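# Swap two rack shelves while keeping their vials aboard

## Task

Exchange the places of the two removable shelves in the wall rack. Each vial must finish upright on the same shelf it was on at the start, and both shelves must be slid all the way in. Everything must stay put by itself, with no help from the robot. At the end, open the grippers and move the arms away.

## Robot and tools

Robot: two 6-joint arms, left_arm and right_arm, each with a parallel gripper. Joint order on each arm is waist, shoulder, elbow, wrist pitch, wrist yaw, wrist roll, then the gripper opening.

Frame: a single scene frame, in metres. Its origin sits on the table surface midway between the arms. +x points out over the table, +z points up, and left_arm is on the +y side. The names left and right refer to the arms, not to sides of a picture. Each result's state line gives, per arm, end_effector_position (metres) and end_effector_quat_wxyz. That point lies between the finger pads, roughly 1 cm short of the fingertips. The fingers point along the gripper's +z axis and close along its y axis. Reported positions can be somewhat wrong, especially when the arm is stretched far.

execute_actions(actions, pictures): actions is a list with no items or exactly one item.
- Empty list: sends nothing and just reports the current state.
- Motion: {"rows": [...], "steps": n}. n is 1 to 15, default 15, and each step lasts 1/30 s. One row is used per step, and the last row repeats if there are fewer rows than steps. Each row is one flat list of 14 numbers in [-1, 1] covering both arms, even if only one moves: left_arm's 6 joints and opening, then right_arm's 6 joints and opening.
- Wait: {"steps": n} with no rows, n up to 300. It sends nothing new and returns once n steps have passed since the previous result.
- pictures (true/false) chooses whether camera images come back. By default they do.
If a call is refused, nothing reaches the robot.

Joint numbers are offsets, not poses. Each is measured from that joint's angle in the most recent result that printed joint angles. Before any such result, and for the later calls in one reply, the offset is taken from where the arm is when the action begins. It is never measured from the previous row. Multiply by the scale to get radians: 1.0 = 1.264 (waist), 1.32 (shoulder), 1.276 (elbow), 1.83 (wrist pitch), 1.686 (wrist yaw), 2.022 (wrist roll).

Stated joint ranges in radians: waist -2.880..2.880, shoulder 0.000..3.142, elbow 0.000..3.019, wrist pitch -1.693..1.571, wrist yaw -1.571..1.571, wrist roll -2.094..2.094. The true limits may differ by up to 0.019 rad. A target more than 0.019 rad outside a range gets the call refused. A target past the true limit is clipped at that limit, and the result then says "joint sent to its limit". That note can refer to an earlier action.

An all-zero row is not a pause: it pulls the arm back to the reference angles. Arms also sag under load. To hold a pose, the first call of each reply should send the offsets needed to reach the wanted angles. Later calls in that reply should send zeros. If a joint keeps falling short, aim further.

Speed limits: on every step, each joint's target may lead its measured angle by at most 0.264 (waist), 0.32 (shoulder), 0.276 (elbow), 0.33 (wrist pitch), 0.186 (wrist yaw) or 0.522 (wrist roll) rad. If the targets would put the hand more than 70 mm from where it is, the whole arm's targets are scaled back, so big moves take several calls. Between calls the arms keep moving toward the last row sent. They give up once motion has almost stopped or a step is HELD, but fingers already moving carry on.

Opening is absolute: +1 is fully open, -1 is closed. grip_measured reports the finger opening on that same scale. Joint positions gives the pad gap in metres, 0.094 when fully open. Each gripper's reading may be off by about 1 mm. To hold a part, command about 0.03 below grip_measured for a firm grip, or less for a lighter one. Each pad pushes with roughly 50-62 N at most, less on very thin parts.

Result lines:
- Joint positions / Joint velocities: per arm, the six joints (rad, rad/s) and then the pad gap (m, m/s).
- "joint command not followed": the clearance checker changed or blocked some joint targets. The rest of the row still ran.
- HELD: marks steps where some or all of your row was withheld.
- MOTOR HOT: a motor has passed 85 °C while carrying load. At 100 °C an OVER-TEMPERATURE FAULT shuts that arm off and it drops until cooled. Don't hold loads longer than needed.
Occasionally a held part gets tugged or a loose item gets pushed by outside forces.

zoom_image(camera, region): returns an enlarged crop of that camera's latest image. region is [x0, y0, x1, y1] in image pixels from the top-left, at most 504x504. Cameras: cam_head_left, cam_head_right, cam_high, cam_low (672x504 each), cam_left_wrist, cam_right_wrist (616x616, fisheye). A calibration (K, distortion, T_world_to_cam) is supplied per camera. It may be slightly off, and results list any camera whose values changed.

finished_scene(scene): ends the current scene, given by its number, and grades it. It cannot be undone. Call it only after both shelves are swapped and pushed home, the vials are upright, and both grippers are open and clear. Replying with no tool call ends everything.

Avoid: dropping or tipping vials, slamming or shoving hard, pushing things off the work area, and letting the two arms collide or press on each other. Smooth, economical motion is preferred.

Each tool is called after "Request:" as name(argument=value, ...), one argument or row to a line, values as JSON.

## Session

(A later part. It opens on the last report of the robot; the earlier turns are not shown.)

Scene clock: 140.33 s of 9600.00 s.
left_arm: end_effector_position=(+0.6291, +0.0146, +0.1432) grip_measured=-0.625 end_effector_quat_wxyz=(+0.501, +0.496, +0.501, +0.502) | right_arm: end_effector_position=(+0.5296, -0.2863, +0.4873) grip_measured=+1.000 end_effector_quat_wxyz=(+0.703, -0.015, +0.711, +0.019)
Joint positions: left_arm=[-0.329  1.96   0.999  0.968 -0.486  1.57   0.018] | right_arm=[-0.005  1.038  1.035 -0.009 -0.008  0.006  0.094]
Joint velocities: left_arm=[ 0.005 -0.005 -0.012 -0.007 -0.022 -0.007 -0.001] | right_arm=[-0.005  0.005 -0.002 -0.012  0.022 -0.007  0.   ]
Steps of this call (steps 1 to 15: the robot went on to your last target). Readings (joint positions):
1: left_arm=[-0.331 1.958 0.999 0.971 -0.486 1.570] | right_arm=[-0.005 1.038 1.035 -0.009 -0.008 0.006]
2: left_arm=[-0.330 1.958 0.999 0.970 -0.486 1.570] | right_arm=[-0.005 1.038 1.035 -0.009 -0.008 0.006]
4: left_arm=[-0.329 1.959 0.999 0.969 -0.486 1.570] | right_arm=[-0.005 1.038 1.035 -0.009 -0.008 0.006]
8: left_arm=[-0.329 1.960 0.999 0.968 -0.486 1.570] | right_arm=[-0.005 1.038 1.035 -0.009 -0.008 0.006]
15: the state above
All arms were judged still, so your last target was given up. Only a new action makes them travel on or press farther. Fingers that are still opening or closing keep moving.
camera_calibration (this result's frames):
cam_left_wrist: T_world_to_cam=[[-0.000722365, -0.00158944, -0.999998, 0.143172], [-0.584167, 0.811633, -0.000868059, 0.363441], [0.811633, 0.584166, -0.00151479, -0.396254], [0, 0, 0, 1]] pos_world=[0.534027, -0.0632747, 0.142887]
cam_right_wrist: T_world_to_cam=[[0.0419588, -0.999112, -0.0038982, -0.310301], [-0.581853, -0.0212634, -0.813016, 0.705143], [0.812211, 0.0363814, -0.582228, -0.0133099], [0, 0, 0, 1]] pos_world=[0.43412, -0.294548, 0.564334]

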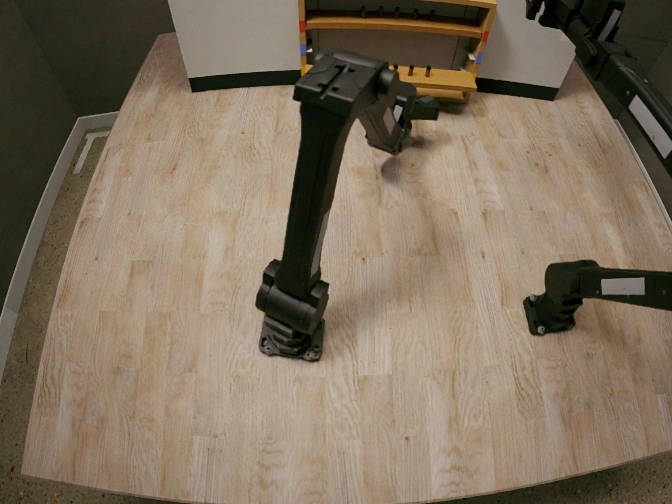

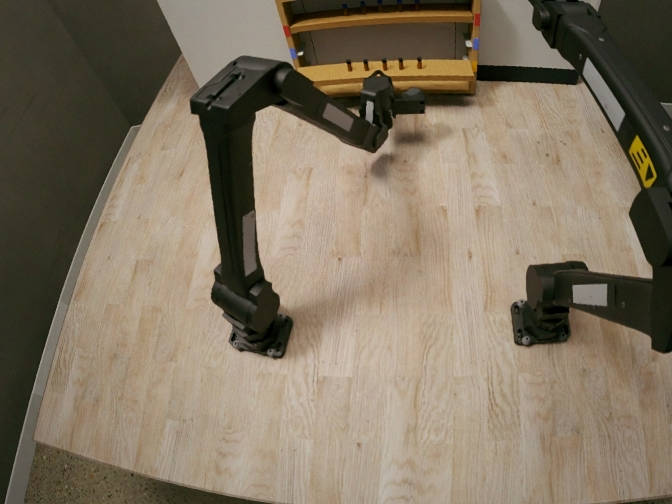

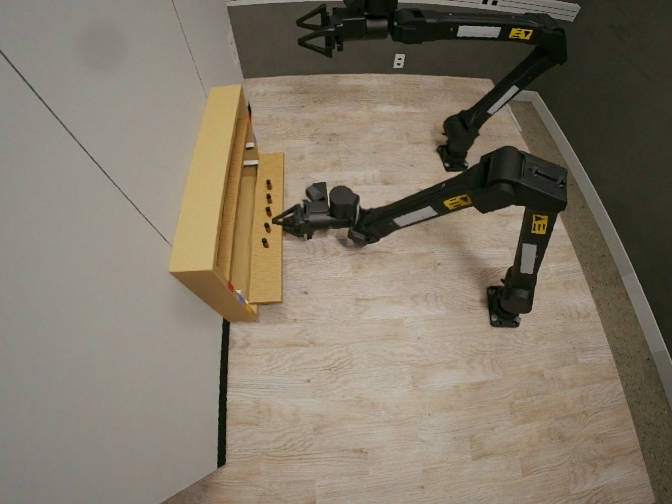

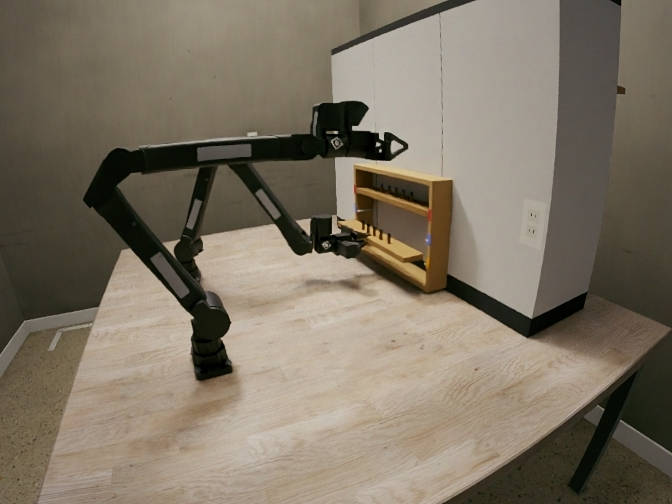

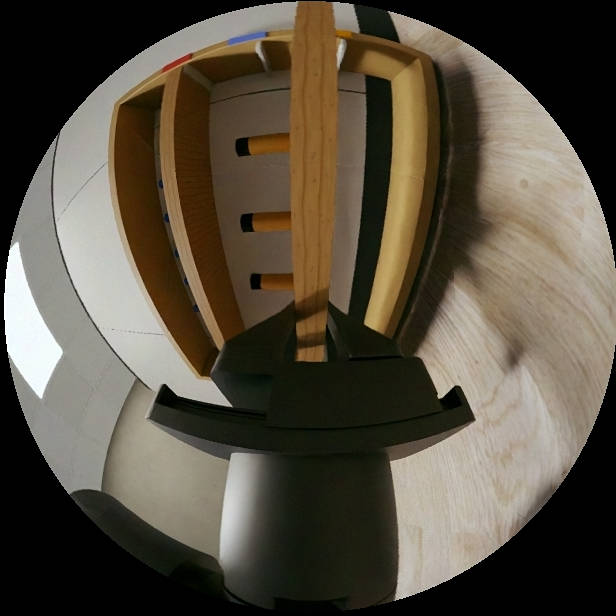

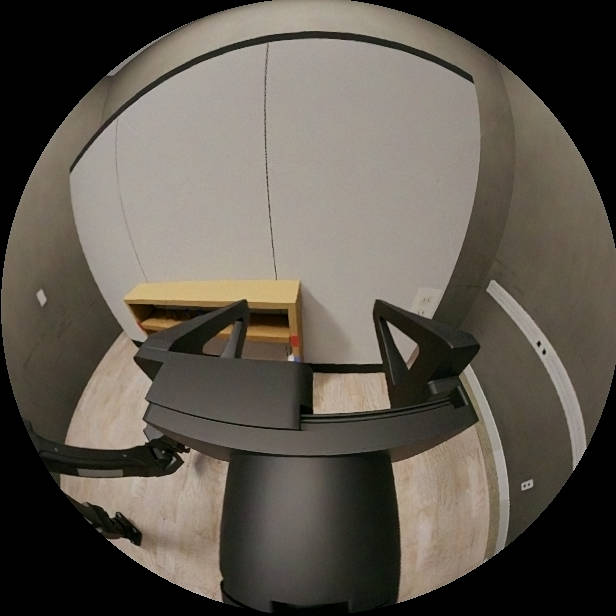

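Request:
zoom_image(
  camera="cam_head_right",
  region=[270, 20, 500, 110],
)

Request:
zoom_image(
  camera="cam_high",
  region=[210, 120, 310, 330],
)

Region (270, 20, 500, 110) of cam_head_right's 672x504 image, scaled by 2.191, with more detail than that image has; it fills the top 197 rows of this view, and the rest is white.

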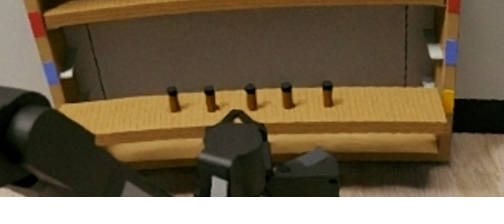

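Region (210, 120, 310, 330) of cam_high's 672x504 image, scaled by 2.400, with more detail than that image has; it fills the left 240 columns of this view, and the rest is white.

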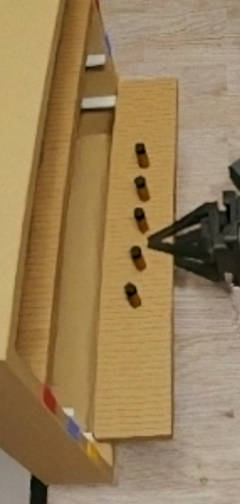

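Request:
execute_actions(
  actions=[
    {"rows":[[0,-0.023,0.05,0.01,0.002,0,-0.66,0,0,0.02,0,0,0,1],[0,-0.02,0.056,0.008,0.003,0,-0.66,0,0,0.02,0,0,0,1],[0.002,-0.016,0.062,0.006,0.004,0,-0.66,0,0,0.02,0,0,0,1],[0.005,-0.013,0.068,0.004,0.005,0,-0.66,0,0,0.02,0,0,0,1],[0.007,-0.01,0.074,0.003,0.007,0,-0.66,0,0,0.02,0,0,0,1],[0.009,-0.006,0.08,0.001,0.008,0,-0.66,0,0,0.02,0,0,0,1],[0.011,-0.003,0.086,-0.001,0.01,0,-0.66,0,0,0.02,0,0,0,1],[0.012,0,0.092,-0.003,0.011,0,-0.66,0,0,0.02,0,0,0,1],[0.014,0.004,0.098,-0.005,0.013,0,-0.66,0,0,0.02,0,0,0,1],[0.015,0.007,0.104,-0.007,0.014,0,-0.66,0,0,0.02,0,0,0,1],[0.017,0.01,0.11,-0.008,0.016,0,-0.66,0,0,0.02,0,0,0,1],[0.018,0.014,0.116,-0.01,0.017,0,-0.66,0,0,0.02,0,0,0,1],[0.02,0.017,0.122,-0.012,0.019,0,-0.66,0,0,0.02,0,0,0,1]]},
  ],
  pictures=false,
)

Request:
execute_actions(
  actions=[
    {"steps":15},
  ],
)

Scene clock: 151.80 s of 9600.00 s.
left_arm: end_effector_position=(+0.6558, +0.0078, +0.1348) grip_measured=-0.625 end_effector_quat_wxyz=(+0.500, +0.503, +0.499, +0.498) | right_arm: end_effector_position=(+0.5296, -0.2863, +0.4873) grip_measured=+1.000 end_effector_quat_wxyz=(+0.703, -0.015, +0.711, +0.019)
Joint positions: left_arm=[-0.314  2.015  1.08   0.929 -0.457  1.57   0.018] | right_arm=[-0.005  1.038  1.035 -0.009 -0.008  0.006  0.094]
Joint velocities: left_arm=[ 0.044  0.083  0.105 -0.027 -0.066  0.022  0.   ] | right_arm=[-0.024 -0.005  0.007 -0.002  0.081 -0.007  0.   ]
Steps of this call (steps 1 to 90: nothing new was sent; then 7.97 s passed at rest; steps 91 to 105: all 15 steps of this action). Readings (joint positions):
91: left_arm=[-0.329 1.960 0.999 0.968 -0.486 1.570] | right_arm=[-0.005 1.038 1.035 -0.009 -0.008 0.006]
92: left_arm=[-0.329 1.960 0.999 0.967 -0.485 1.570] | right_arm=[-0.005 1.038 1.035 -0.009 -0.008 0.006]
94: left_arm=[-0.329 1.962 1.002 0.963 -0.483 1.570] | right_arm=[-0.005 1.038 1.035 -0.009 -0.008 0.006]
98: left_arm=[-0.329 1.980 1.029 0.951 -0.473 1.570] | right_arm=[-0.005 1.038 1.035 -0.009 -0.008 0.006]
105: the state above

Scene clock: 152.30 s of 9600.00 s.
left_arm: end_effector_position=(+0.6576, +0.0090, +0.1335) grip_measured=-0.625 end_effector_quat_wxyz=(+0.499, +0.503, +0.500, +0.498) | right_arm: end_effector_position=(+0.5296, -0.2863, +0.4873) grip_measured=+1.000 end_effector_quat_wxyz=(+0.703, -0.015, +0.711, +0.019)
Joint positions: left_arm=[-0.311  2.018  1.084  0.926 -0.457  1.57   0.018] | right_arm=[-0.005  1.038  1.035 -0.009 -0.008  0.006  0.094]
Joint velocities: left_arm=[-0.005  0.005  0.012 -0.022  0.037  0.037  0.   ] | right_arm=[-0.005 -0.005 -0.012 -0.007  0.022  0.11   0.   ]
Steps of this call (steps 1 to 15: the robot went on to your last target). Readings (joint positions):
1: left_arm=[-0.313 2.017 1.083 0.928 -0.457 1.570] | right_arm=[-0.005 1.038 1.035 -0.009 -0.008 0.006]
2: left_arm=[-0.312 2.018 1.084 0.927 -0.457 1.570] | right_arm=[-0.005 1.038 1.035 -0.009 -0.008 0.006]
4: left_arm=[-0.311 2.018 1.084 0.926 -0.457 1.570] | right_arm=[-0.005 1.038 1.035 -0.009 -0.008 0.006]
8: left_arm=[-0.311 2.018 1.084 0.926 -0.457 1.570] | right_arm=[-0.005 1.038 1.035 -0.009 -0.008 0.006]
15: the state above
All arms were judged still, so your last target was given up. Only a new action makes them travel on or press farther. Fingers that are still opening or closing keep moving.
camera_calibration (this result's frames):
cam_left_wrist: T_world_to_cam=[[-0.0136327, 0.00504076, -0.999894, 0.141825], [-0.575081, 0.818009, 0.0119646, 0.376906], [0.817983, 0.575183, -0.00825284, -0.419319], [0, 0, 0, 1]] pos_world=[0.561681, -0.0678419, 0.13384]
cam_right_wrist: T_world_to_cam=[[0.0419588, -0.999112, -0.0038982, -0.310301], [-0.581853, -0.0212634, -0.813016, 0.705143], [0.812211, 0.0363814, -0.582228, -0.0133099], [0, 0, 0, 1]] pos_world=[0.43412, -0.294548, 0.564334]

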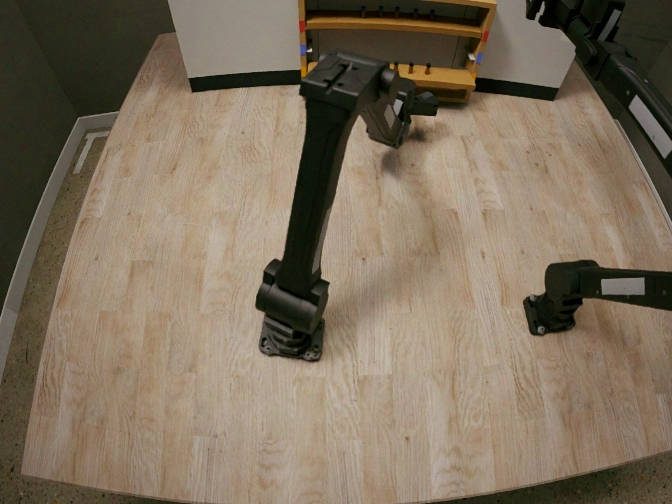

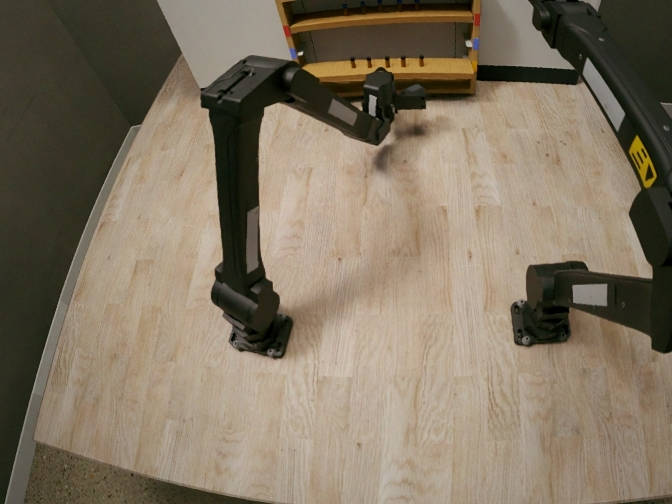

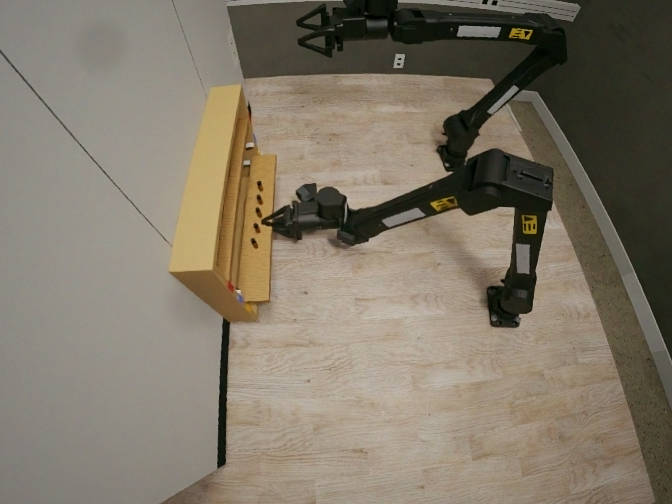

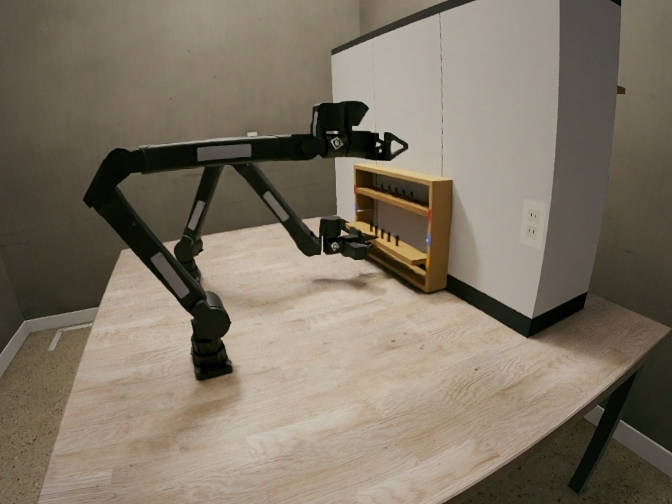

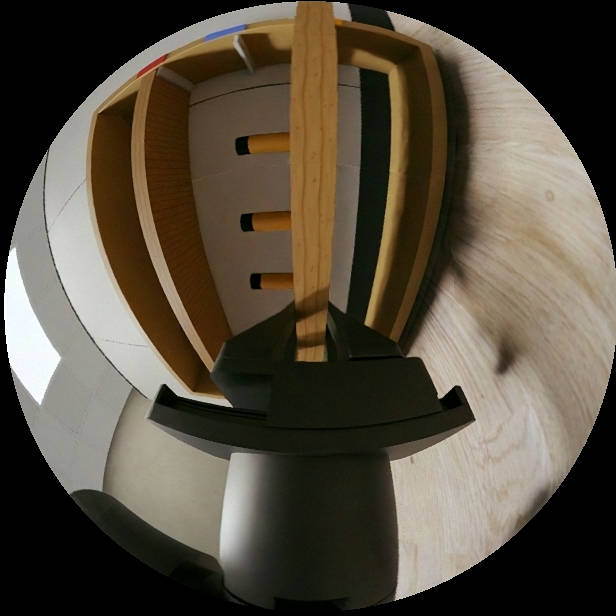

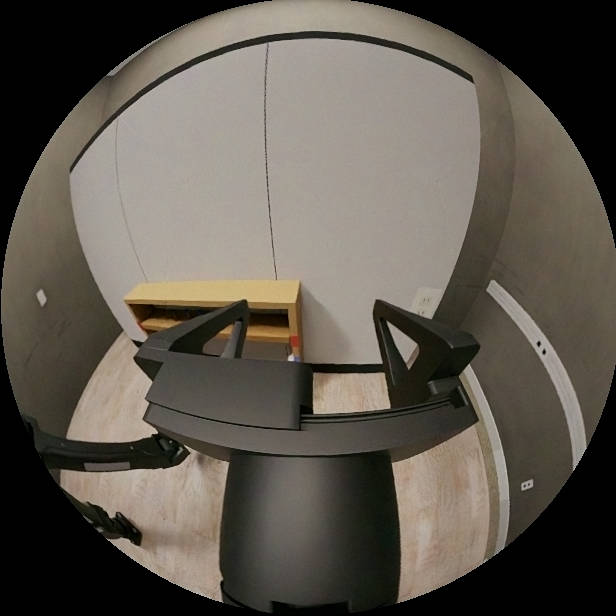

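Request:
execute_actions(
  actions=[
    {"rows":[[0.008,-0.027,0.055,0.012,0.001,0,-0.66,0,0,0.02,0,0,0,1],[0.01,-0.023,0.062,0.01,0.002,0,-0.66,0,0,0.02,0,0,0,1],[0.012,-0.02,0.069,0.008,0.004,0,-0.66,0,0,0.02,0,0,0,1],[0.013,-0.016,0.076,0.006,0.005,0,-0.66,0,0,0.02,0,0,0,1],[0.015,-0.013,0.083,0.005,0.006,0,-0.66,0,0,0.02,0,0,0,1],[0.017,-0.009,0.09,0.003,0.008,0,-0.66,0,0,0.02,0,0,0,1],[0.019,-0.006,0.097,0.001,0.009,0,-0.66,0,0,0.02,0,0,0,1],[0.021,-0.002,0.104,-0.001,0.01,0,-0.66,0,0,0.02,0,0,0,1],[0.022,0.002,0.111,-0.003,0.012,0,-0.66,0,0,0.02,0,0,0,1],[0.024,0.005,0.118,-0.005,0.013,0,-0.66,0,0,0.02,0,0,0,1],[0.026,0.009,0.126,-0.007,0.014,0,-0.66,0,0,0.02,0,0,0,1],[0.028,0.012,0.133,-0.008,0.016,0,-0.66,0,0,0.02,0,0,0,1],[0.03,0.016,0.14,-0.01,0.017,0,-0.66,0,0,0.02,0,0,0,1],[0.031,0.019,0.147,-0.012,0.018,0,-0.66,0,0,0.02,0,0,0,1],[0.033,0.023,0.154,-0.014,0.0195,0,-0.66,0,0,0.02,0,0,0,1]]},
  ],
  pictures=false,
)

Request:
execute_actions(
  actions=[
    {"steps":15},
  ],
)

Scene clock: 160.87 s of 9600.00 s.
left_arm: end_effector_position=(+0.6937, +0.0090, +0.1365) grip_measured=-0.625 end_effector_quat_wxyz=(+0.503, +0.498, +0.498, +0.500) | right_arm: end_effector_position=(+0.5296, -0.2863, +0.4873) grip_measured=+1.000 end_effector_quat_wxyz=(+0.703, -0.015, +0.711, +0.019)
Joint positions: left_arm=[-0.284  2.073  1.192  0.888 -0.43   1.57   0.018] | right_arm=[-0.005  1.038  1.035 -0.009 -0.008  0.006  0.094]
Joint velocities: left_arm=[ 0.073  0.132  0.242 -0.105  0.11   0.007 -0.001] | right_arm=[-0.005 -0.005 -0.002 -0.007 -0.066 -0.007  0.   ]
Steps of this call (steps 1 to 90: nothing new was sent; then 5.07 s passed at rest; steps 91 to 105: all 15 steps of this action). Readings (joint positions):
91: left_arm=[-0.311 2.018 1.084 0.926 -0.457 1.570] | right_arm=[-0.005 1.038 1.035 -0.009 -0.008 0.006]
92: left_arm=[-0.311 2.018 1.085 0.926 -0.457 1.570] | right_arm=[-0.005 1.038 1.035 -0.009 -0.008 0.006]
94: left_arm=[-0.310 2.021 1.091 0.923 -0.454 1.570] | right_arm=[-0.005 1.038 1.035 -0.009 -0.008 0.006]
98: left_arm=[-0.303 2.037 1.124 0.912 -0.446 1.570] | right_arm=[-0.005 1.038 1.035 -0.009 -0.008 0.006]
105: the state above

Scene clock: 161.37 s of 9600.00 s.
left_arm: end_effector_position=(+0.7001, +0.0112, +0.1348) grip_measured=-0.625 end_effector_quat_wxyz=(+0.502, +0.498, +0.500, +0.501) | right_arm: end_effector_position=(+0.5296, -0.2863, +0.4873) grip_measured=+1.000 end_effector_quat_wxyz=(+0.703, -0.015, +0.711, +0.019)
Joint positions: left_arm=[-0.277  2.084  1.209  0.88  -0.427  1.57   0.018] | right_arm=[-0.005  1.038  1.035 -0.009 -0.008  0.006  0.094]
Joint velocities: left_arm=[-0.015  0.005  0.007 -0.002  0.022 -0.037  0.   ] | right_arm=[-0.005 -0.015  0.002  0.002 -0.037 -0.007  0.   ]
Steps of this call (steps 1 to 15: the robot went on to your last target). Readings (joint positions):
1: left_arm=[-0.282 2.077 1.199 0.885 -0.428 1.570] | right_arm=[-0.005 1.038 1.035 -0.009 -0.008 0.006]
2: left_arm=[-0.280 2.081 1.205 0.884 -0.428 1.570] | right_arm=[-0.005 1.038 1.035 -0.009 -0.008 0.006]
4: left_arm=[-0.277 2.084 1.209 0.882 -0.428 1.570] | right_arm=[-0.005 1.038 1.035 -0.009 -0.008 0.006]
8: left_arm=[-0.277 2.084 1.209 0.880 -0.427 1.570] | right_arm=[-0.005 1.038 1.035 -0.009 -0.008 0.006]
15: the state above
camera_calibration (this result's frames):
cam_left_wrist: T_world_to_cam=[[-0.0019461, -0.000596354, -0.999998, 0.135597], [-0.579204, 0.815183, 0.00064105, 0.403913], [0.815181, 0.579204, -0.00193183, -0.454248], [0, 0, 0, 1]] pos_world=[0.604506, -0.0660794, 0.13446]
cam_right_wrist: T_world_to_cam=[[0.0419588, -0.999112, -0.0038982, -0.310301], [-0.581853, -0.0212634, -0.813016, 0.705143], [0.812211, 0.0363814, -0.582228, -0.0133099], [0, 0, 0, 1]] pos_world=[0.43412, -0.294548, 0.564334]

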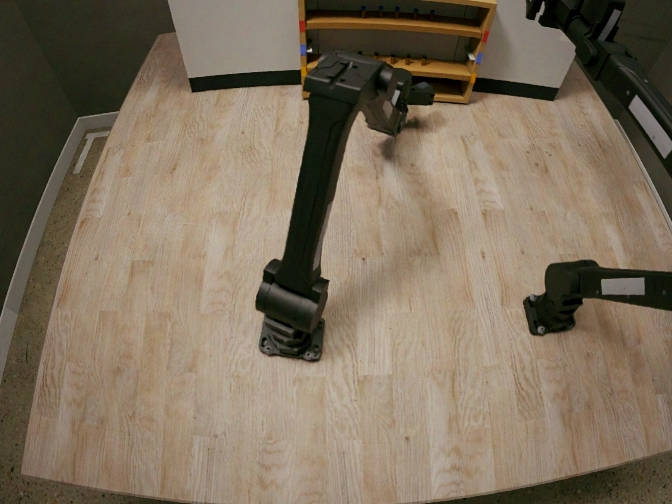

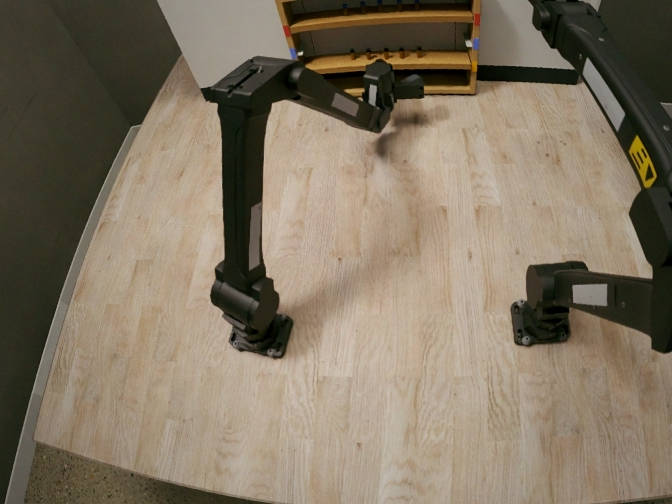

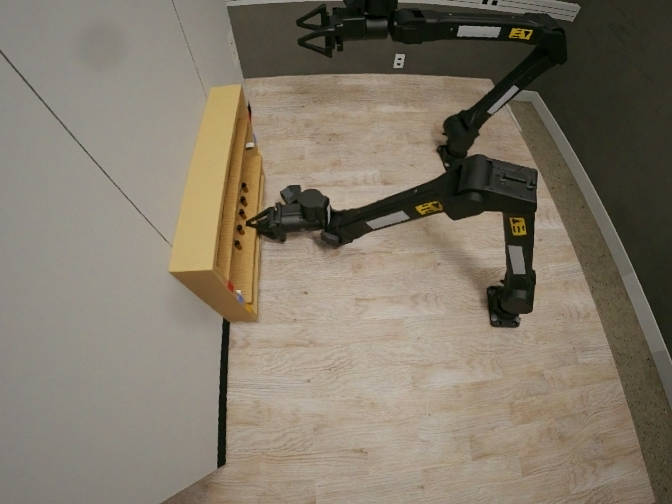

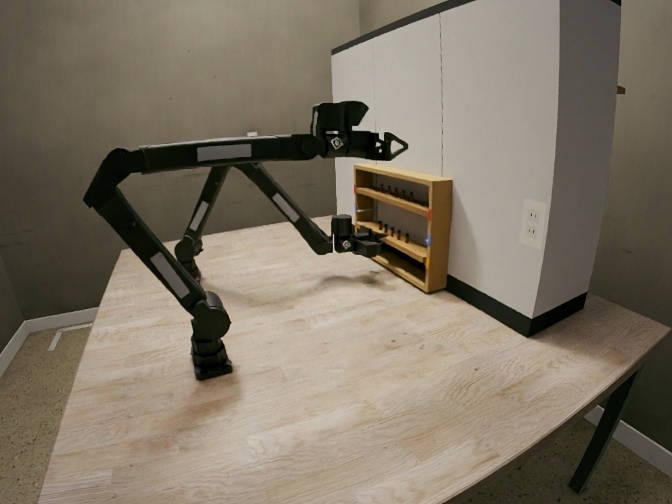

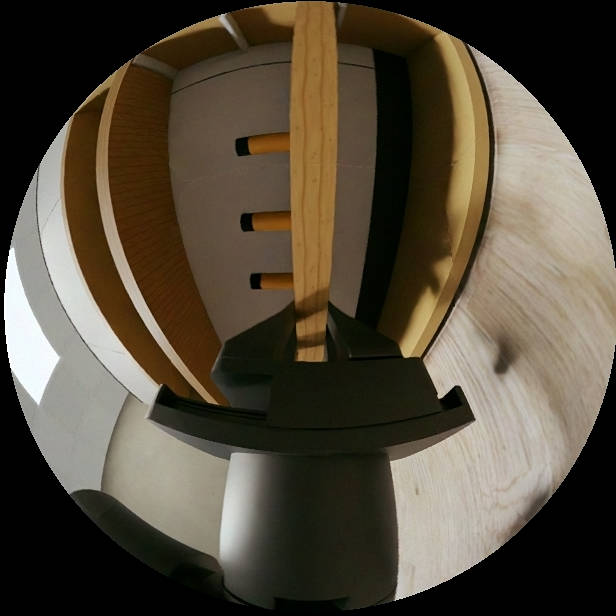

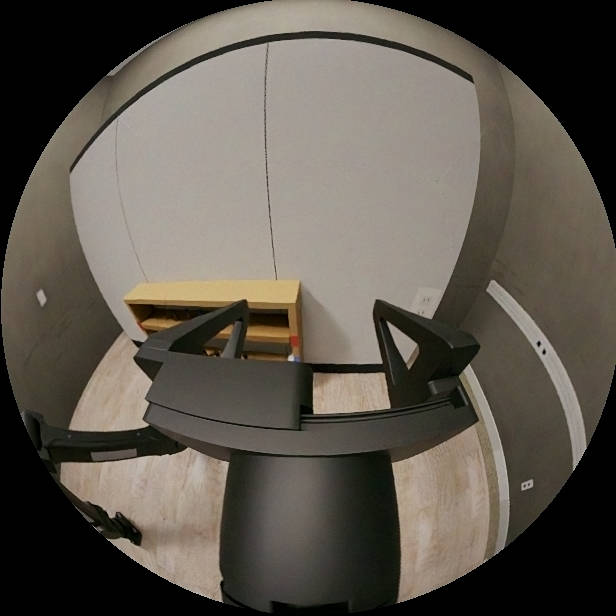

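Request:
execute_actions(
  actions=[
    {"rows":[[0,-0.025,0.04,0.024,0,0,-0.66,0,0,0.02,0,0,0,1],[0,-0.023,0.04,0.026,0,0,-0.66,0,0,0.02,0,0,0,1],[0,-0.021,0.04,0.028,0,0,-0.66,0,0,0.02,0,0,0,1],[0,-0.019,0.04,0.03,0,0,-0.66,0,0,0.02,0,0,0,1],[0,-0.017,0.04,0.031,0,0,-0.66,0,0,0.02,0,0,0,1],[0,-0.015,0.04,0.032,0,0,-0.66,0,0,0.02,0,0,0,1],[0,-0.012,0.04,0.033,0,0,-0.66,0,0,0.02,0,0,0,1]]},
  ],
  pictures=false,
)

Scene clock: 166.07 s of 9600.00 s.
left_arm: end_effector_position=(+0.7000, +0.0112, +0.1273) grip_measured=-0.625 end_effector_quat_wxyz=(+0.503, +0.497, +0.500, +0.501) | right_arm: end_effector_position=(+0.5296, -0.2863, +0.4873) grip_measured=+1.000 end_effector_quat_wxyz=(+0.703, -0.015, +0.711, +0.019)
Joint positions: left_arm=[-0.277  2.101  1.209  0.899 -0.427  1.569  0.018] | right_arm=[-0.005  1.038  1.035 -0.009 -0.008  0.006  0.094]
Joint velocities: left_arm=[ 0.024 -0.005 -0.007 -0.012 -0.007  0.037 -0.   ] | right_arm=[-0.005 -0.015 -0.002  0.007 -0.007  0.007  0.   ]
Steps of this call (steps 1 to 15: the robot went on to your last target; steps 16 to 90: nothing new was sent; then 1.20 s passed at rest; steps 91 to 105: all 15 steps of this action). Readings (joint positions):
91: left_arm=[-0.277 2.084 1.209 0.880 -0.427 1.570] | right_arm=[-0.005 1.038 1.035 -0.009 -0.008 0.006]
92: left_arm=[-0.277 2.085 1.209 0.880 -0.427 1.570] | right_arm=[-0.005 1.038 1.035 -0.009 -0.008 0.006]
94: left_arm=[-0.277 2.086 1.209 0.884 -0.427 1.570] | right_arm=[-0.005 1.038 1.035 -0.009 -0.008 0.006]
98: left_arm=[-0.277 2.093 1.209 0.893 -0.427 1.570] | right_arm=[-0.005 1.038 1.035 -0.009 -0.008 0.006]
105: the state above

A bit more to find contact.

Request:
execute_actions(
  actions=[
    {"rows":[[0,-0.02,0.035,0.022,0,0,-0.66,0,0,0.02,0,0,0,1],[0,-0.018,0.035,0.022,0,0,-0.66,0,0,0.02,0,0,0,1],[0,-0.015,0.035,0.022,0,0,-0.66,0,0,0.02,0,0,0,1],[0,-0.012,0.035,0.022,0,0,-0.66,0,0,0.02,0,0,0,1]]},
  ],
  pictures=false,
)

Scene clock: 168.53 s of 9600.00 s.
left_arm: end_effector_position=(+0.7000, +0.0112, +0.1265) grip_measured=-0.625 end_effector_quat_wxyz=(+0.503, +0.496, +0.499, +0.501) | right_arm: end_effector_position=(+0.5296, -0.2863, +0.4873) grip_measured=+1.000 end_effector_quat_wxyz=(+0.703, -0.015, +0.711, +0.019)
Joint positions: left_arm=[-0.277  2.103  1.209  0.904 -0.427  1.569  0.018] | right_arm=[-0.005  1.038  1.035 -0.009 -0.008  0.006  0.094]
Joint velocities: left_arm=[ 0.005 -0.005 -0.017 -0.007  0.007 -0.022 -0.001] | right_arm=[ 0.005 -0.005  0.002  0.007 -0.125  0.051  0.   ]
Steps of this call (steps 1 to 15: the robot went on to your last target; steps 16 to 59: nothing new was sent; steps 60 to 74: all 15 steps of this action). Readings (joint positions):
60: left_arm=[-0.277 2.101 1.209 0.899 -0.427 1.569] | right_arm=[-0.005 1.038 1.035 -0.009 -0.008 0.006]
61: left_arm=[-0.277 2.101 1.209 0.899 -0.427 1.569] | right_arm=[-0.005 1.038 1.035 -0.009 -0.008 0.006]
63: left_arm=[-0.277 2.102 1.209 0.900 -0.427 1.569] | right_arm=[-0.005 1.038 1.035 -0.009 -0.008 0.006]
67: left_arm=[-0.277 2.103 1.209 0.904 -0.427 1.569] | right_arm=[-0.005 1.038 1.035 -0.009 -0.008 0.006]
74: the state above

Request:
execute_actions(
  actions=[
    {"rows":[[0,-0.012,0.02,0.005,0,0,-0.55,0,0,0.02,0,0,0,1],[0,-0.012,0.02,0.005,0,0,-0.4,0,0,0.02,0,0,0,1],[0,-0.012,0.02,0.005,0,0,-0.2,0,0,0.02,0,0,0,1],[0,-0.012,0.02,0.005,0,0,-0.2,0,0,0.02,0,0,0,1],[0,-0.012,0.02,0.005,0,0,-0.2,0,0,0.02,0,0,0,1],[0,-0.012,0.02,0.005,0,0,-0.2,0,0,0.02,0,0,0,1],[-0.008,-0.023,0.006,0.012,-0.002,0,-0.2,0,0,0.02,0,0,0,1],[-0.012,-0.031,-0.009,0.016,-0.005,0,-0.2,0,0,0.02,0,0,0,1],[-0.016,-0.038,-0.023,0.02,-0.008,0,-0.2,0,0,0.02,0,0,0,1],[-0.02,-0.046,-0.038,0.024,-0.011,0,-0.2,0,0,0.02,0,0,0,1],[-0.024,-0.053,-0.052,0.028,-0.014,0,-0.2,0,0,0.02,0,0,0,1],[-0.028,-0.061,-0.067,0.032,-0.017,0,-0.2,0,0,0.02,0,0,0,1],[-0.032,-0.068,-0.082,0.036,-0.02,0,-0.2,0,0,0.02,0,0,0,1],[-0.036,-0.076,-0.096,0.04,-0.022,0,-0.2,0,0,0.02,0,0,0,1],[-0.04,-0.083,-0.111,0.044,-0.025,0,-0.2,0,0,0.02,0,0,0,1]]},
  ],
  pictures=false,
)

Request:
execute_actions(
  actions=[
    {"steps":15},
  ],
)

Scene clock: 177.00 s of 9600.00 s.
left_arm: end_effector_position=(+0.6648, +0.0153, +0.1323) grip_measured=-0.201 end_effector_quat_wxyz=(+0.501, +0.492, +0.502, +0.504) | right_arm: end_effector_position=(+0.5296, -0.2863, +0.4873) grip_measured=+1.000 end_effector_quat_wxyz=(+0.703, -0.015, +0.711, +0.019)
Joint positions: left_arm=[-0.3    2.039  1.1    0.951 -0.462  1.569  0.038] | right_arm=[-0.005  1.038  1.035 -0.009 -0.008  0.006  0.094]
Joint velocities: left_arm=[-0.19  -0.337 -0.52   0.212 -0.154 -0.037 -0.001] | right_arm=[-0.005 -0.005  0.002 -0.002  0.066  0.007  0.   ]
Steps of this call (steps 1 to 15: the robot went on to your last target; steps 16 to 90: nothing new was sent; then 4.97 s passed at rest; steps 91 to 105: all 15 steps of this action). Readings (joint positions):
91: left_arm=[-0.277 2.103 1.209 0.904 -0.427 1.569] | right_arm=[-0.005 1.038 1.035 -0.009 -0.008 0.006]
92: left_arm=[-0.277 2.103 1.209 0.904 -0.427 1.569] | right_arm=[-0.005 1.038 1.035 -0.009 -0.008 0.006]
94: left_arm=[-0.277 2.103 1.209 0.904 -0.427 1.569] | right_arm=[-0.005 1.038 1.035 -0.009 -0.008 0.006]
98: left_arm=[-0.277 2.102 1.208 0.906 -0.429 1.569] | right_arm=[-0.005 1.038 1.035 -0.009 -0.008 0.006]
105: the state above

Scene clock: 177.50 s of 9600.00 s.
left_arm: end_effector_position=(+0.6490, +0.0035, +0.1404) grip_measured=-0.201 end_effector_quat_wxyz=(+0.511, +0.494, +0.495, +0.500) | right_arm: end_effector_position=(+0.5296, -0.2863, +0.4873) grip_measured=+1.000 end_effector_quat_wxyz=(+0.703, -0.015, +0.711, +0.019)
Joint positions: left_arm=[-0.326  2.01   1.067  0.967 -0.466  1.569  0.038] | right_arm=[-0.005  1.038  1.035 -0.009 -0.008  0.006  0.094]
Joint velocities: left_arm=[-0.015  0.005 -0.002 -0.007 -0.007 -0.007  0.001] | right_arm=[-0.015  0.005 -0.002  0.007 -0.022  0.022  0.   ]
Steps of this call (steps 1 to 15: the robot went on to your last target). Readings (joint positions):
1: left_arm=[-0.306 2.028 1.084 0.957 -0.464 1.569] | right_arm=[-0.005 1.038 1.035 -0.009 -0.008 0.006]
2: left_arm=[-0.312 2.020 1.073 0.961 -0.465 1.569] | right_arm=[-0.005 1.038 1.035 -0.009 -0.008 0.006]
4: left_arm=[-0.321 2.012 1.067 0.965 -0.465 1.569] | right_arm=[-0.005 1.038 1.035 -0.009 -0.008 0.006]
8: left_arm=[-0.326 2.010 1.067 0.967 -0.465 1.569] | right_arm=[-0.005 1.038 1.035 -0.009 -0.008 0.006]
15: the state above
camera_calibration (this result's frames):
cam_left_wrist: T_world_to_cam=[[0.0145698, -0.0100763, -0.999843, 0.130413], [-0.570635, 0.821036, -0.0165897, 0.377442], [0.821075, 0.570787, 0.00621247, -0.413128], [0, 0, 0, 1]] pos_world=[0.55269, -0.0727709, 0.139221]
cam_right_wrist: T_world_to_cam=[[0.0419588, -0.999112, -0.0038982, -0.310301], [-0.581853, -0.0212634, -0.813016, 0.705143], [0.812211, 0.0363814, -0.582228, -0.0133099], [0, 0, 0, 1]] pos_world=[0.43412, -0.294548, 0.564334]

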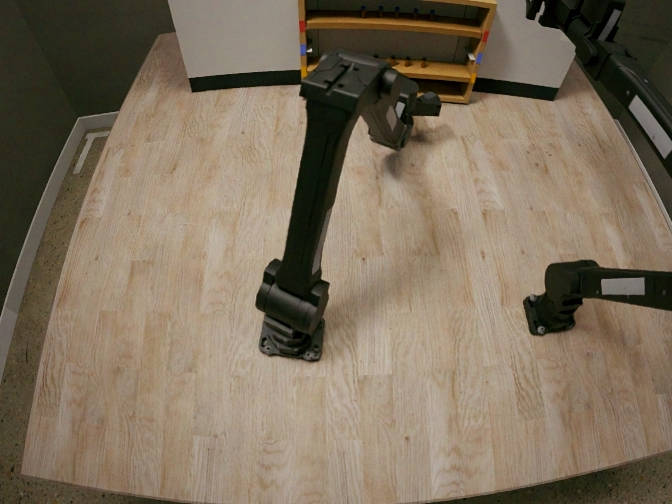

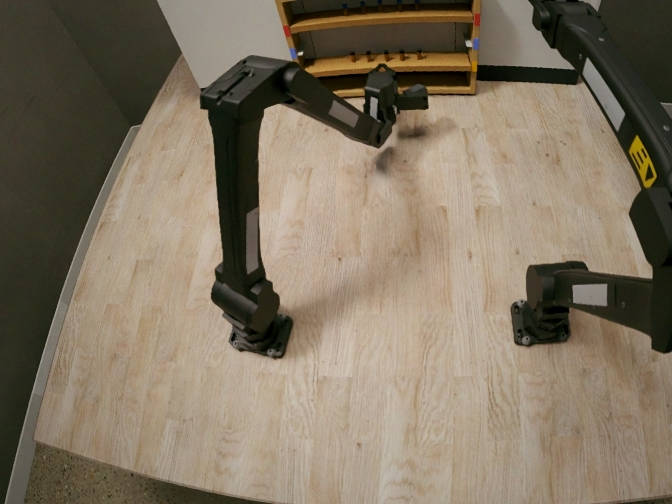

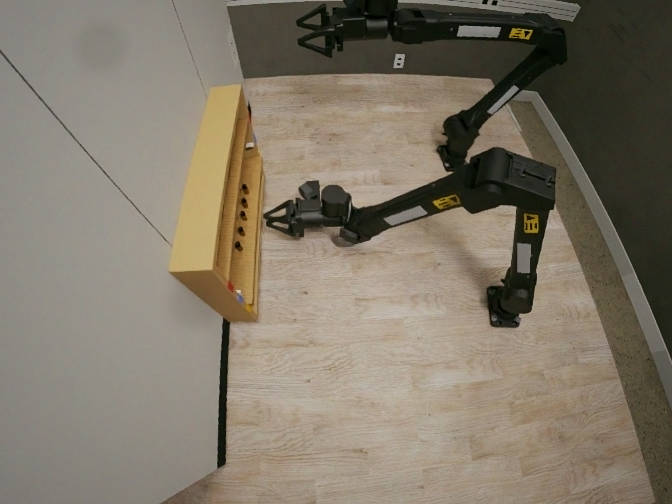

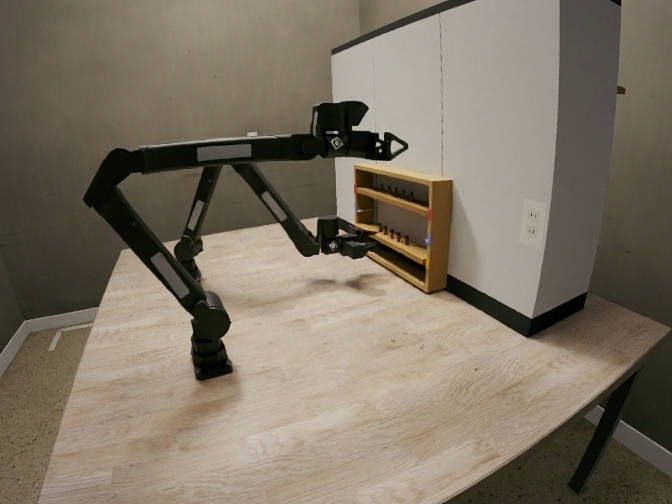

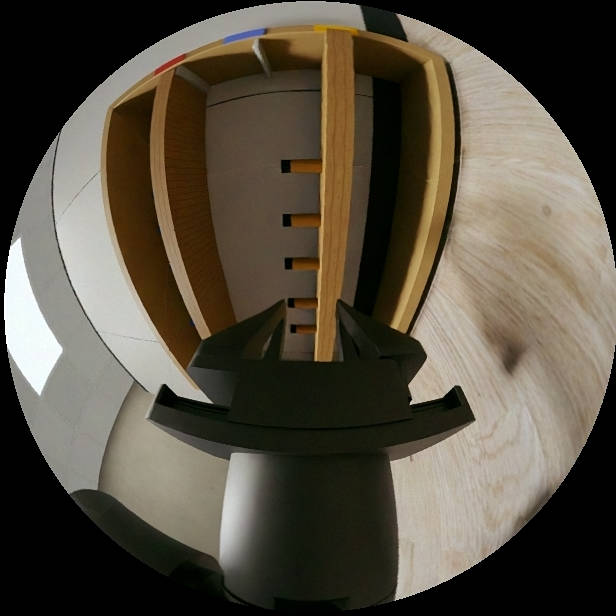

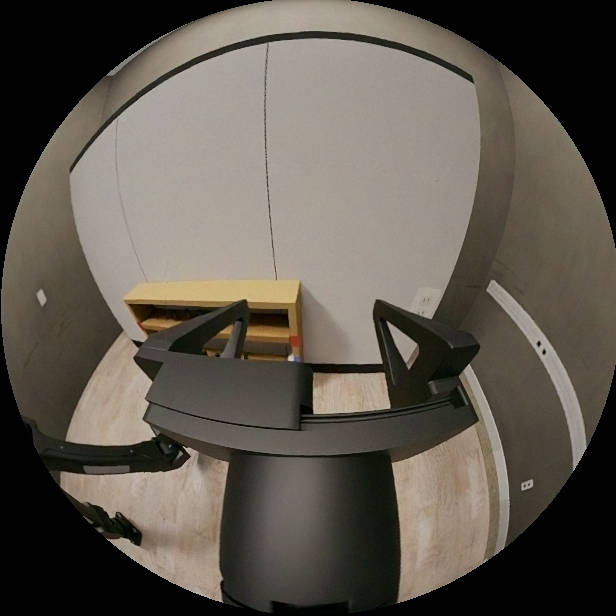

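Request:
execute_actions(
  actions=[
    {"rows":[[0.012,-0.03,0.04,-0.015,0,0,-0.2,0,0,0.02,0,0,0,1],[0.012,-0.05,0.045,-0.035,0,0,-0.2,0,0,0.02,0,0,0,1],[0.012,-0.07,0.05,-0.055,0,0,-0.2,0,0,0.02,0,0,0,1],[0.012,-0.09,0.055,-0.075,0,0,-0.2,0,0,0.02,0,0,0,1],[0.012,-0.11,0.06,-0.095,0,0,-0.2,0,0,0.02,0,0,0,1],[0.012,-0.13,0.066,-0.115,0,0,-0.2,0,0,0.02,0,0,0,1],[0.012,-0.15,0.072,-0.135,0,0,-0.2,0,0,0.02,0,0,0,1],[0.012,-0.17,0.078,-0.155,0,0,-0.2,0,0,0.02,0,0,0,1],[0.012,-0.187,0.083,-0.172,0,0,-0.2,0,0,0.02,0,0,0,1],[0.012,-0.2,0.086,-0.186,0,0,-0.2,0,0,0.02,0,0,0,1],[0.012,-0.209,0.089,-0.195,0,0,-0.2,0,0,0.02,0,0,0,1],[0.012,-0.215,0.09,-0.2,0,0,-0.2,0,0,0.02,0,0,0,1]]},
  ],
  pictures=false,
)

Request:
execute_actions(
  actions=[
    {"steps":25},
  ],
)

Scene clock: 182.90 s of 9600.00 s.
left_arm: end_effector_position=(+0.6458, +0.0070, +0.2450) grip_measured=-0.201 end_effector_quat_wxyz=(+0.491, +0.512, +0.502, +0.494) | right_arm: end_effector_position=(+0.5296, -0.2863, +0.4873) grip_measured=+1.000 end_effector_quat_wxyz=(+0.703, -0.015, +0.711, +0.019)
Joint positions: left_arm=[-0.323  1.771  1.106  0.632 -0.466  1.569  0.038] | right_arm=[-0.005  1.038  1.035 -0.009 -0.008  0.006  0.094]
Joint velocities: left_arm=[-0.015 -0.503  0.281 -0.388  0.007  0.007  0.001] | right_arm=[-0.015 -0.015 -0.012  0.017  0.051  0.022  0.   ]
Steps of this call (steps 1 to 15: the robot went on to your last target; steps 16 to 90: nothing new was sent; then 1.90 s passed at rest; steps 91 to 105: all 15 steps of this action). Readings (joint positions):
91: left_arm=[-0.326 2.009 1.067 0.964 -0.466 1.569] | right_arm=[-0.005 1.038 1.035 -0.009 -0.008 0.006]
92: left_arm=[-0.325 2.005 1.068 0.949 -0.466 1.569] | right_arm=[-0.005 1.038 1.035 -0.009 -0.008 0.006]
94: left_arm=[-0.324 1.987 1.070 0.895 -0.466 1.569] | right_arm=[-0.005 1.038 1.035 -0.009 -0.008 0.006]
98: left_arm=[-0.323 1.917 1.071 0.789 -0.466 1.569] | right_arm=[-0.005 1.038 1.035 -0.009 -0.008 0.006]
105: the state above

Scene clock: 183.73 s of 9600.00 s.
left_arm: end_effector_position=(+0.6485, +0.0068, +0.2927) grip_measured=-0.201 end_effector_quat_wxyz=(+0.512, +0.491, +0.496, +0.501) | right_arm: end_effector_position=(+0.5296, -0.2863, +0.4873) grip_measured=+1.000 end_effector_quat_wxyz=(+0.703, -0.015, +0.711, +0.019)
Joint positions: left_arm=[-0.322  1.724  1.147  0.606 -0.466  1.569  0.038] | right_arm=[-0.005  1.038  1.035 -0.009 -0.008  0.006  0.094]
Joint velocities: left_arm=[-0.005 -0.005  0.007 -0.007 -0.022  0.037  0.   ] | right_arm=[-0.005 -0.005  0.007  0.007  0.007 -0.022  0.   ]
Steps of this call (steps 1 to 25: the robot went on to your last target). Readings (joint positions):
1: left_arm=[-0.323 1.755 1.116 0.622 -0.466 1.569] | right_arm=[-0.005 1.038 1.035 -0.009 -0.008 0.006]
2: left_arm=[-0.323 1.742 1.126 0.617 -0.466 1.569] | right_arm=[-0.005 1.038 1.035 -0.009 -0.008 0.006]
4: left_arm=[-0.323 1.723 1.141 0.615 -0.466 1.569] | right_arm=[-0.005 1.038 1.035 -0.009 -0.008 0.006]
8: left_arm=[-0.322 1.712 1.147 0.614 -0.466 1.569] | right_arm=[-0.005 1.038 1.035 -0.009 -0.008 0.006]
25: the state above
camera_calibration (this result's frames):
cam_left_wrist: T_world_to_cam=[[0.019365, -0.0124462, -0.999735, 0.279614], [-0.573673, 0.818808, -0.0213058, 0.380394], [0.818856, 0.573933, 0.00871622, -0.414828], [0, 0, 0, 1]] pos_world=[0.552492, -0.0699059, 0.29126]
cam_right_wrist: T_world_to_cam=[[0.0419588, -0.999112, -0.0038982, -0.310301], [-0.581853, -0.0212634, -0.813016, 0.705143], [0.812211, 0.0363814, -0.582228, -0.0133099], [0, 0, 0, 1]] pos_world=[0.43412, -0.294548, 0.564334]

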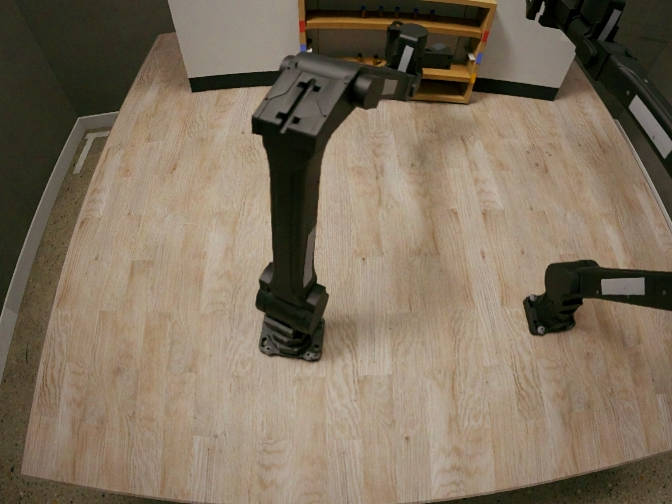

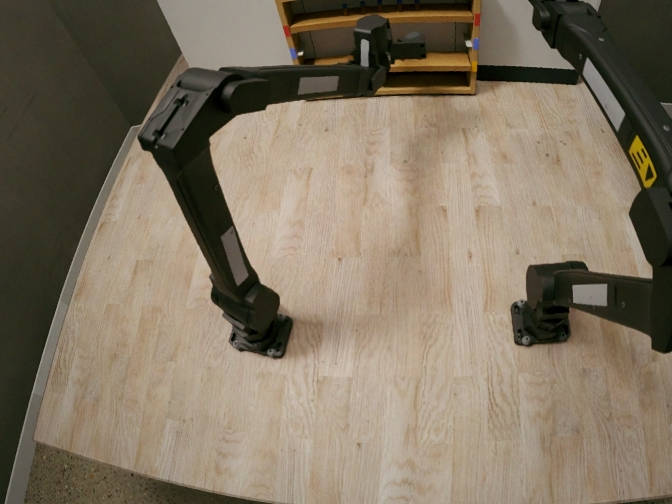

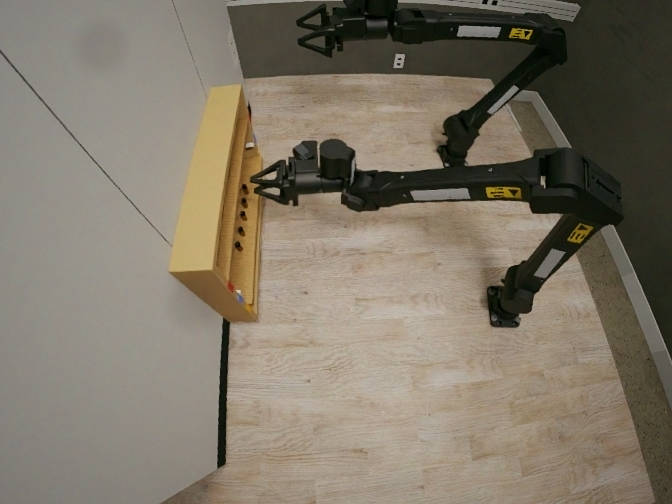

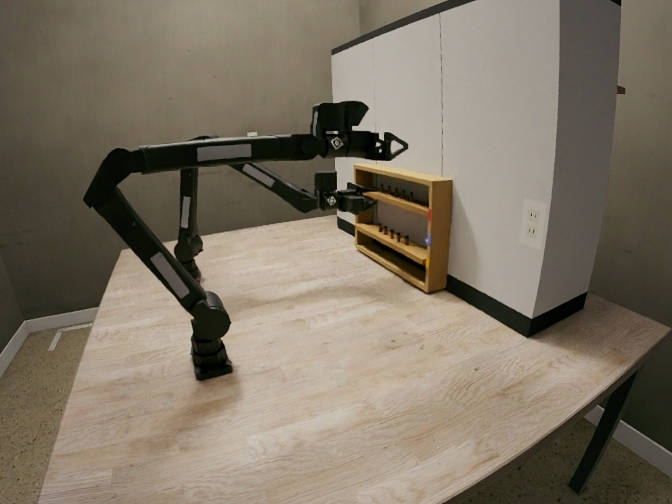

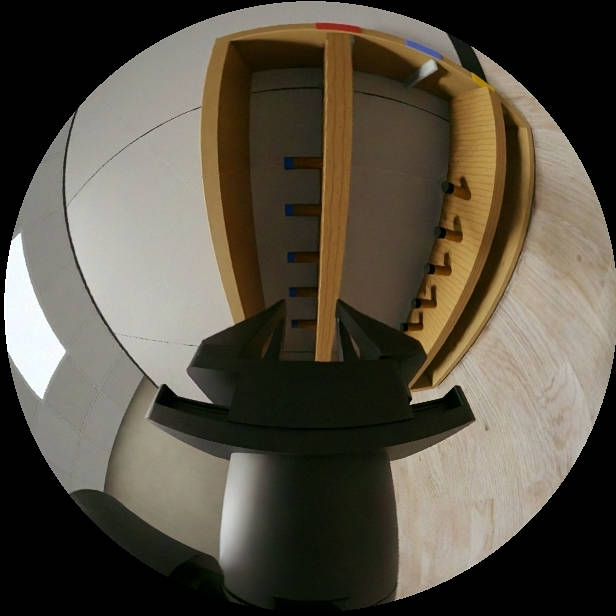

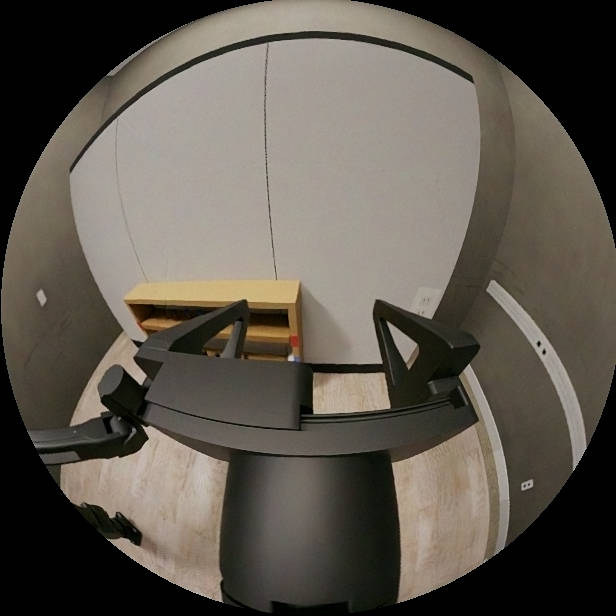

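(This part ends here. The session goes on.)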